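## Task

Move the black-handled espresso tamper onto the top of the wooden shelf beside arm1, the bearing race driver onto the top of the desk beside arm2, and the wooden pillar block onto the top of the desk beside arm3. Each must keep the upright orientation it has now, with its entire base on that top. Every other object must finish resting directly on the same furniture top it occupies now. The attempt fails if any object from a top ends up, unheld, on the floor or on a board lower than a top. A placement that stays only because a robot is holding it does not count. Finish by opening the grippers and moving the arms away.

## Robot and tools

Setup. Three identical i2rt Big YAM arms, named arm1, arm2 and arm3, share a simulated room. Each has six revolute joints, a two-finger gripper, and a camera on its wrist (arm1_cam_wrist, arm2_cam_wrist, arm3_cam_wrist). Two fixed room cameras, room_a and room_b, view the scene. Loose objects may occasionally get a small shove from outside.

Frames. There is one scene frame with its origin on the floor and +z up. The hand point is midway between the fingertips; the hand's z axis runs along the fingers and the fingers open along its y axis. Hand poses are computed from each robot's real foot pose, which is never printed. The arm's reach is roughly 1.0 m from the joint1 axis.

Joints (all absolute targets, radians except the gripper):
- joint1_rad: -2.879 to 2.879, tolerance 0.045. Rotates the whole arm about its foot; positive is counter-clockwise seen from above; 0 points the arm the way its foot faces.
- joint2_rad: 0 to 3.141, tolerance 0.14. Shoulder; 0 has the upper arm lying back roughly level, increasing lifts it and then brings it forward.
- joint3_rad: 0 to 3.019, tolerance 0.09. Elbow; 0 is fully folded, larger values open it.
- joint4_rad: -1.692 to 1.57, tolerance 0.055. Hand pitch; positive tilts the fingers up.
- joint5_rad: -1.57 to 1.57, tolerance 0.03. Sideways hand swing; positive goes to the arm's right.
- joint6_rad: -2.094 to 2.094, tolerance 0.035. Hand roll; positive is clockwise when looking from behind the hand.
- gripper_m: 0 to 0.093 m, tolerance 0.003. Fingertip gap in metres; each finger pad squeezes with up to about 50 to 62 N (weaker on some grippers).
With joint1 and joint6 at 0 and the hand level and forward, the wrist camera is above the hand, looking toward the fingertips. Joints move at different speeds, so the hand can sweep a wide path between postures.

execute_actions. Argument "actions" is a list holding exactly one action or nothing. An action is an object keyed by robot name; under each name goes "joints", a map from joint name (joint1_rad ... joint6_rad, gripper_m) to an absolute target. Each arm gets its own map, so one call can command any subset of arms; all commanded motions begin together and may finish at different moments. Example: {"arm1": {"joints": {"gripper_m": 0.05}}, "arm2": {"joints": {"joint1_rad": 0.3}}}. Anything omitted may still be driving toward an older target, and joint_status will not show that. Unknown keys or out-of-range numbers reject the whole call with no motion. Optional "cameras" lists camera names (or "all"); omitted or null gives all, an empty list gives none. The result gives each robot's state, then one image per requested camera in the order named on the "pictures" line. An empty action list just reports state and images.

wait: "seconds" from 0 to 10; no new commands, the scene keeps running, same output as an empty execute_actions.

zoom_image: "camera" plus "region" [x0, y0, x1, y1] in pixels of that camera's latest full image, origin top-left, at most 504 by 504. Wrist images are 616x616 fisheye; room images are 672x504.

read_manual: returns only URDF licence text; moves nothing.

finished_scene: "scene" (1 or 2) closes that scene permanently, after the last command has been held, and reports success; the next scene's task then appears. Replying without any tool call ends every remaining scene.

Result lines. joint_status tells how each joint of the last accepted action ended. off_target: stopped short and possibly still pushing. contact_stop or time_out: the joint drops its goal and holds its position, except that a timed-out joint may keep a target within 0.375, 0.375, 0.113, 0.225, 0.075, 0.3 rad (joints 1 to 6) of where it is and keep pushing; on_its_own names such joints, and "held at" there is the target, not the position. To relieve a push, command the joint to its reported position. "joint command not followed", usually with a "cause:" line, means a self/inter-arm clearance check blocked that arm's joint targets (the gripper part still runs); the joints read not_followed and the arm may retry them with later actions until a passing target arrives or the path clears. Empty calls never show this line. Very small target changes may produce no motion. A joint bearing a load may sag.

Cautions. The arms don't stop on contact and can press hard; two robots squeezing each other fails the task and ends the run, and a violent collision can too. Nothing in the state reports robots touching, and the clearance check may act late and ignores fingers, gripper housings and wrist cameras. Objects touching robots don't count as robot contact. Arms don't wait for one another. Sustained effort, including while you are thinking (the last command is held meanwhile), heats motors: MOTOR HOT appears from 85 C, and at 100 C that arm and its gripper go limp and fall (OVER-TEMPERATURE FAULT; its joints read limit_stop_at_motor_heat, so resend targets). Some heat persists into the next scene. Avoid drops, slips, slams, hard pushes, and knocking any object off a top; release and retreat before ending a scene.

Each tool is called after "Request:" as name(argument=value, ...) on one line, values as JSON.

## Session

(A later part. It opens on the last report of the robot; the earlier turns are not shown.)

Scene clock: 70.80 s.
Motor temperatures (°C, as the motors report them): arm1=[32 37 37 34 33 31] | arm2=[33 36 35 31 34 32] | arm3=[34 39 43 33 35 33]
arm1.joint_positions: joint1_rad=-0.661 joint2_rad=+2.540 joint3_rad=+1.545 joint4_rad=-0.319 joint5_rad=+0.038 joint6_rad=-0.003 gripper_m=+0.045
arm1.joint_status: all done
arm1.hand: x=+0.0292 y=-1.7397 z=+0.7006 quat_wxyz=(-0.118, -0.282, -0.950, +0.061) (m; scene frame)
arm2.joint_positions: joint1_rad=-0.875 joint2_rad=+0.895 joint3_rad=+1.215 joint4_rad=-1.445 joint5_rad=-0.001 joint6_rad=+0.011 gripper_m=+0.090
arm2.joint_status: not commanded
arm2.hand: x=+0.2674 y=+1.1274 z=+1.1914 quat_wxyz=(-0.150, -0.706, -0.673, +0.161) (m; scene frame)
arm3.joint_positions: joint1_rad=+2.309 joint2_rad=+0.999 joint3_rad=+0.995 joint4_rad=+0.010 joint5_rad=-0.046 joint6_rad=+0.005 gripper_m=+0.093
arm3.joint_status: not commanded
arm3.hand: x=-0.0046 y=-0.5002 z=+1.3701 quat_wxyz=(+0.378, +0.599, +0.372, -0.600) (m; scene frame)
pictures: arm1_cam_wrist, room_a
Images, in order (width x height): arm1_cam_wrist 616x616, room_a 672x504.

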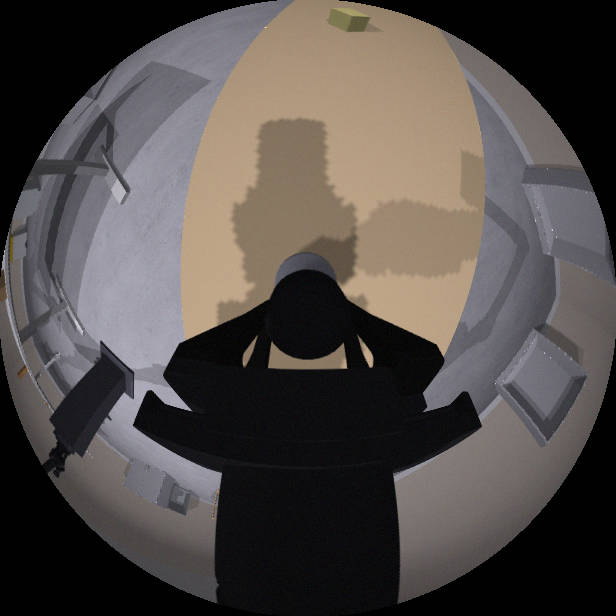

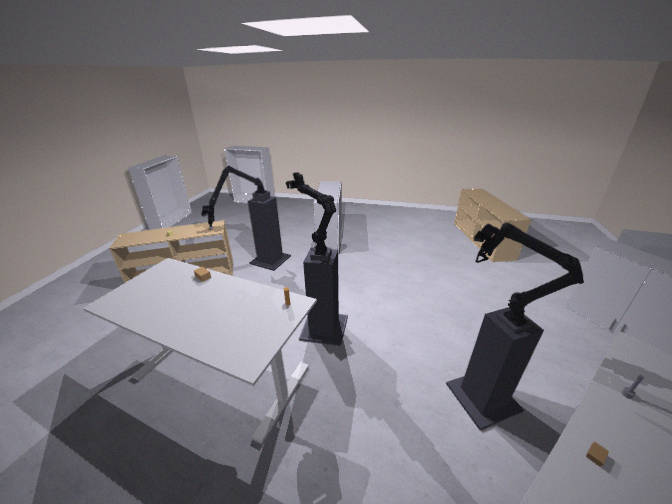

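Request:
execute_actions(actions=[{"arm1":{"joints":{"joint2_rad":2.55,"joint4_rad":-0.24}}}], cameras=["arm1_cam_wrist"])

Request:
execute_actions(actions=[{"arm1":{"joints":{"joint2_rad":2.59,"joint4_rad":-0.23}}}], cameras=["arm1_cam_wrist"])

Scene clock: 71.70 s.
Motor temperatures (°C, as the motors report them): arm1=[32 38 37 34 33 31] | arm2=[33 36 35 31 34 32] | arm3=[34 39 43 33 35 33]
arm1.joint_positions: joint1_rad=-0.661 joint2_rad=+2.574 joint3_rad=+1.545 joint4_rad=-0.262 joint5_rad=+0.038 joint6_rad=-0.003 gripper_m=+0.045
arm1.joint_status: all done
arm1.hand: x=+0.0289 y=-1.7397 z=+0.6832 quat_wxyz=(-0.129, -0.282, -0.949, +0.064) (m; scene frame)
arm2.joint_positions: joint1_rad=-0.875 joint2_rad=+0.895 joint3_rad=+1.215 joint4_rad=-1.445 joint5_rad=-0.001 joint6_rad=+0.011 gripper_m=+0.090
arm2.joint_status: not commanded
arm2.hand: x=+0.2674 y=+1.1274 z=+1.1914 quat_wxyz=(-0.150, -0.706, -0.673, +0.161) (m; scene frame)
arm3.joint_positions: joint1_rad=+2.309 joint2_rad=+0.999 joint3_rad=+0.995 joint4_rad=+0.010 joint5_rad=-0.046 joint6_rad=+0.005 gripper_m=+0.093
arm3.joint_status: not commanded
arm3.hand: x=-0.0046 y=-0.5002 z=+1.3701 quat_wxyz=(+0.378, +0.599, +0.372, -0.600) (m; scene frame)
pictures: arm1_cam_wrist
Images, in order (width x height): arm1_cam_wrist 616x616.

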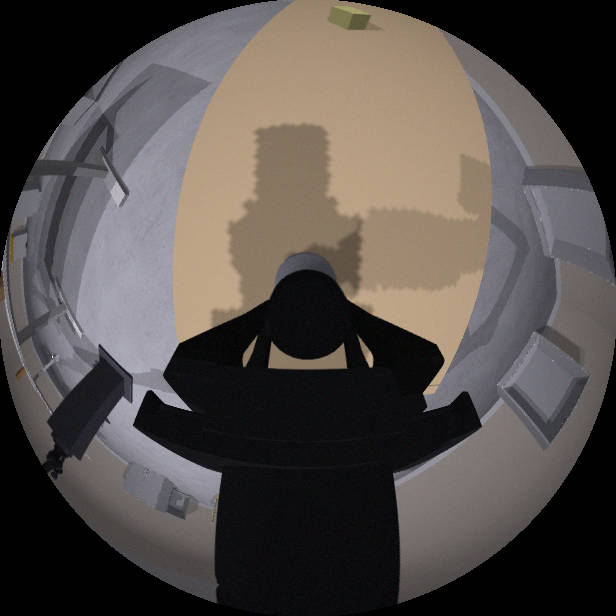

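Scene clock: 72.23 s.
Motor temperatures (°C, as the motors report them): arm1=[32 38 37 34 33 31] | arm2=[33 36 35 31 34 32] | arm3=[34 39 43 33 35 33]
arm1.joint_positions: joint1_rad=-0.661 joint2_rad=+2.580 joint3_rad=+1.546 joint4_rad=-0.248 joint5_rad=+0.038 joint6_rad=-0.003 gripper_m=+0.045
arm1.joint_status: all done
arm1.hand: x=+0.0300 y=-1.7404 z=+0.6806 quat_wxyz=(-0.133, -0.282, -0.948, +0.065) (m; scene frame)
arm2.joint_positions: joint1_rad=-0.875 joint2_rad=+0.895 joint3_rad=+1.215 joint4_rad=-1.445 joint5_rad=-0.001 joint6_rad=+0.011 gripper_m=+0.090
arm2.joint_status: not commanded
arm2.hand: x=+0.2674 y=+1.1274 z=+1.1914 quat_wxyz=(-0.150, -0.706, -0.673, +0.161) (m; scene frame)
arm3.joint_positions: joint1_rad=+2.309 joint2_rad=+0.999 joint3_rad=+0.995 joint4_rad=+0.010 joint5_rad=-0.046 joint6_rad=+0.005 gripper_m=+0.093
arm3.joint_status: not commanded
arm3.hand: x=-0.0046 y=-0.5002 z=+1.3701 quat_wxyz=(+0.378, +0.599, +0.372, -0.600) (m; scene frame)
pictures: arm1_cam_wrist
Images, in order (width x height): arm1_cam_wrist 616x616.

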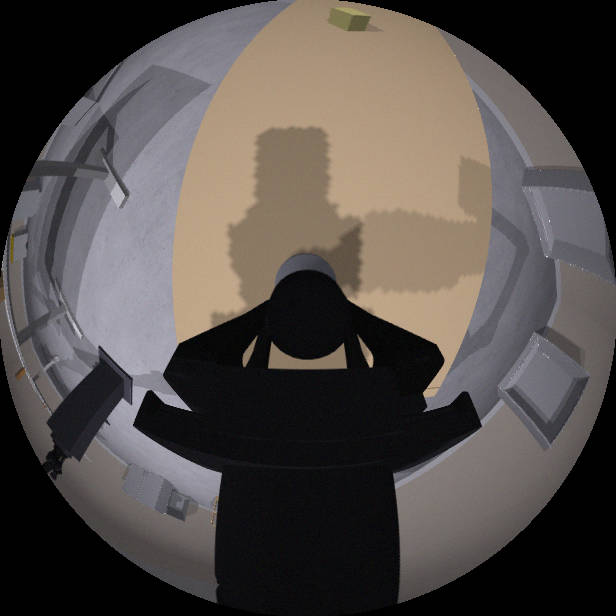

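Request:
execute_actions(actions=[{"arm1":{"joints":{"joint2_rad":2.57,"gripper_m":0.09}}}], cameras=[])

Request:
execute_actions(actions=[{"arm1":{"joints":{"joint2_rad":2.2,"joint4_rad":-0.55}}}], cameras=["arm1_cam_wrist","room_a"])

Scene clock: 73.00 s.
Motor temperatures (°C, as the motors report them): arm1=[32 38 37 34 33 31] | arm2=[33 36 35 31 34 32] | arm3=[34 39 43 33 35 33]
arm1.joint_positions: joint1_rad=-0.661 joint2_rad=+2.580 joint3_rad=+1.546 joint4_rad=-0.246 joint5_rad=+0.038 joint6_rad=-0.003 gripper_m=+0.090
arm1.joint_status: all done
arm1.hand: x=+0.0306 y=-1.7408 z=+0.6809 quat_wxyz=(-0.134, -0.282, -0.948, +0.066) (m; scene frame)
arm2.joint_positions: joint1_rad=-0.875 joint2_rad=+0.895 joint3_rad=+1.215 joint4_rad=-1.445 joint5_rad=-0.001 joint6_rad=+0.011 gripper_m=+0.090
arm2.joint_status: not commanded
arm2.hand: x=+0.2674 y=+1.1274 z=+1.1914 quat_wxyz=(-0.150, -0.706, -0.673, +0.161) (m; scene frame)
arm3.joint_positions: joint1_rad=+2.309 joint2_rad=+0.999 joint3_rad=+0.995 joint4_rad=+0.010 joint5_rad=-0.046 joint6_rad=+0.005 gripper_m=+0.093
arm3.joint_status: not commanded
arm3.hand: x=-0.0046 y=-0.5002 z=+1.3701 quat_wxyz=(+0.378, +0.599, +0.372, -0.600) (m; scene frame)
pictures: none
No camera images: the call's "cameras" was empty. Leave "cameras" out to get every camera's image.

Scene clock: 74.53 s.
Motor temperatures (°C, as the motors report them): arm1=[32 38 37 34 33 31] | arm2=[33 36 35 31 34 32] | arm3=[34 38 43 33 35 33]
arm1.joint_positions: joint1_rad=-0.661 joint2_rad=+2.211 joint3_rad=+1.574 joint4_rad=-0.542 joint5_rad=+0.038 joint6_rad=-0.003 gripper_m=+0.090
arm1.joint_status: all done
arm1.hand: x=+0.0806 y=-1.7701 z=+0.9091 quat_wxyz=(-0.181, -0.280, -0.939, +0.080) (m; scene frame)
arm2.joint_positions: joint1_rad=-0.875 joint2_rad=+0.895 joint3_rad=+1.215 joint4_rad=-1.445 joint5_rad=-0.001 joint6_rad=+0.011 gripper_m=+0.090
arm2.joint_status: not commanded
arm2.hand: x=+0.2674 y=+1.1274 z=+1.1914 quat_wxyz=(-0.150, -0.706, -0.673, +0.161) (m; scene frame)
arm3.joint_positions: joint1_rad=+2.309 joint2_rad=+0.999 joint3_rad=+0.995 joint4_rad=+0.010 joint5_rad=-0.046 joint6_rad=+0.005 gripper_m=+0.093
arm3.joint_status: not commanded
arm3.hand: x=-0.0046 y=-0.5002 z=+1.3701 quat_wxyz=(+0.378, +0.599, +0.372, -0.600) (m; scene frame)
pictures: arm1_cam_wrist, room_a
Images, in order (width x height): arm1_cam_wrist 616x616, room_a 672x504.

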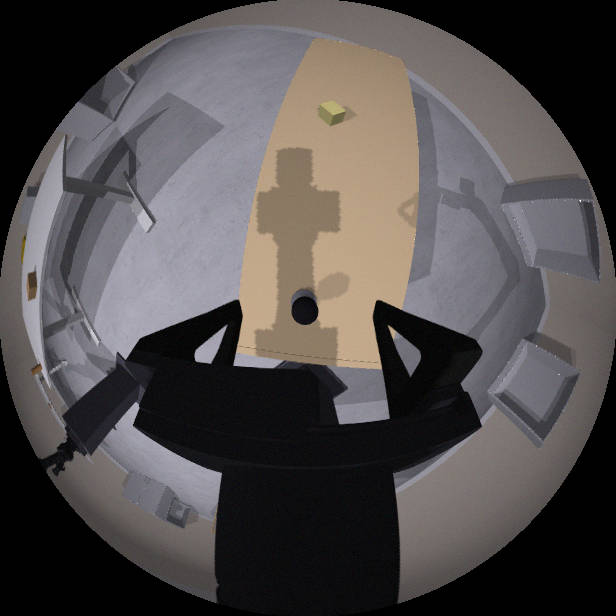

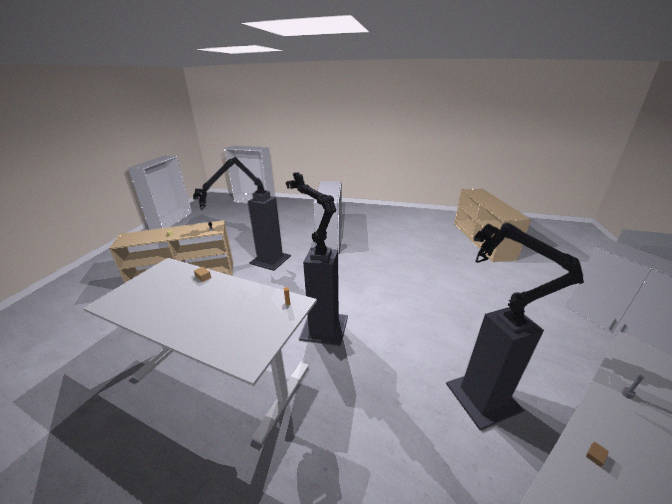

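Request:
finished_scene(scene=1)

The scene is finished: the task was done.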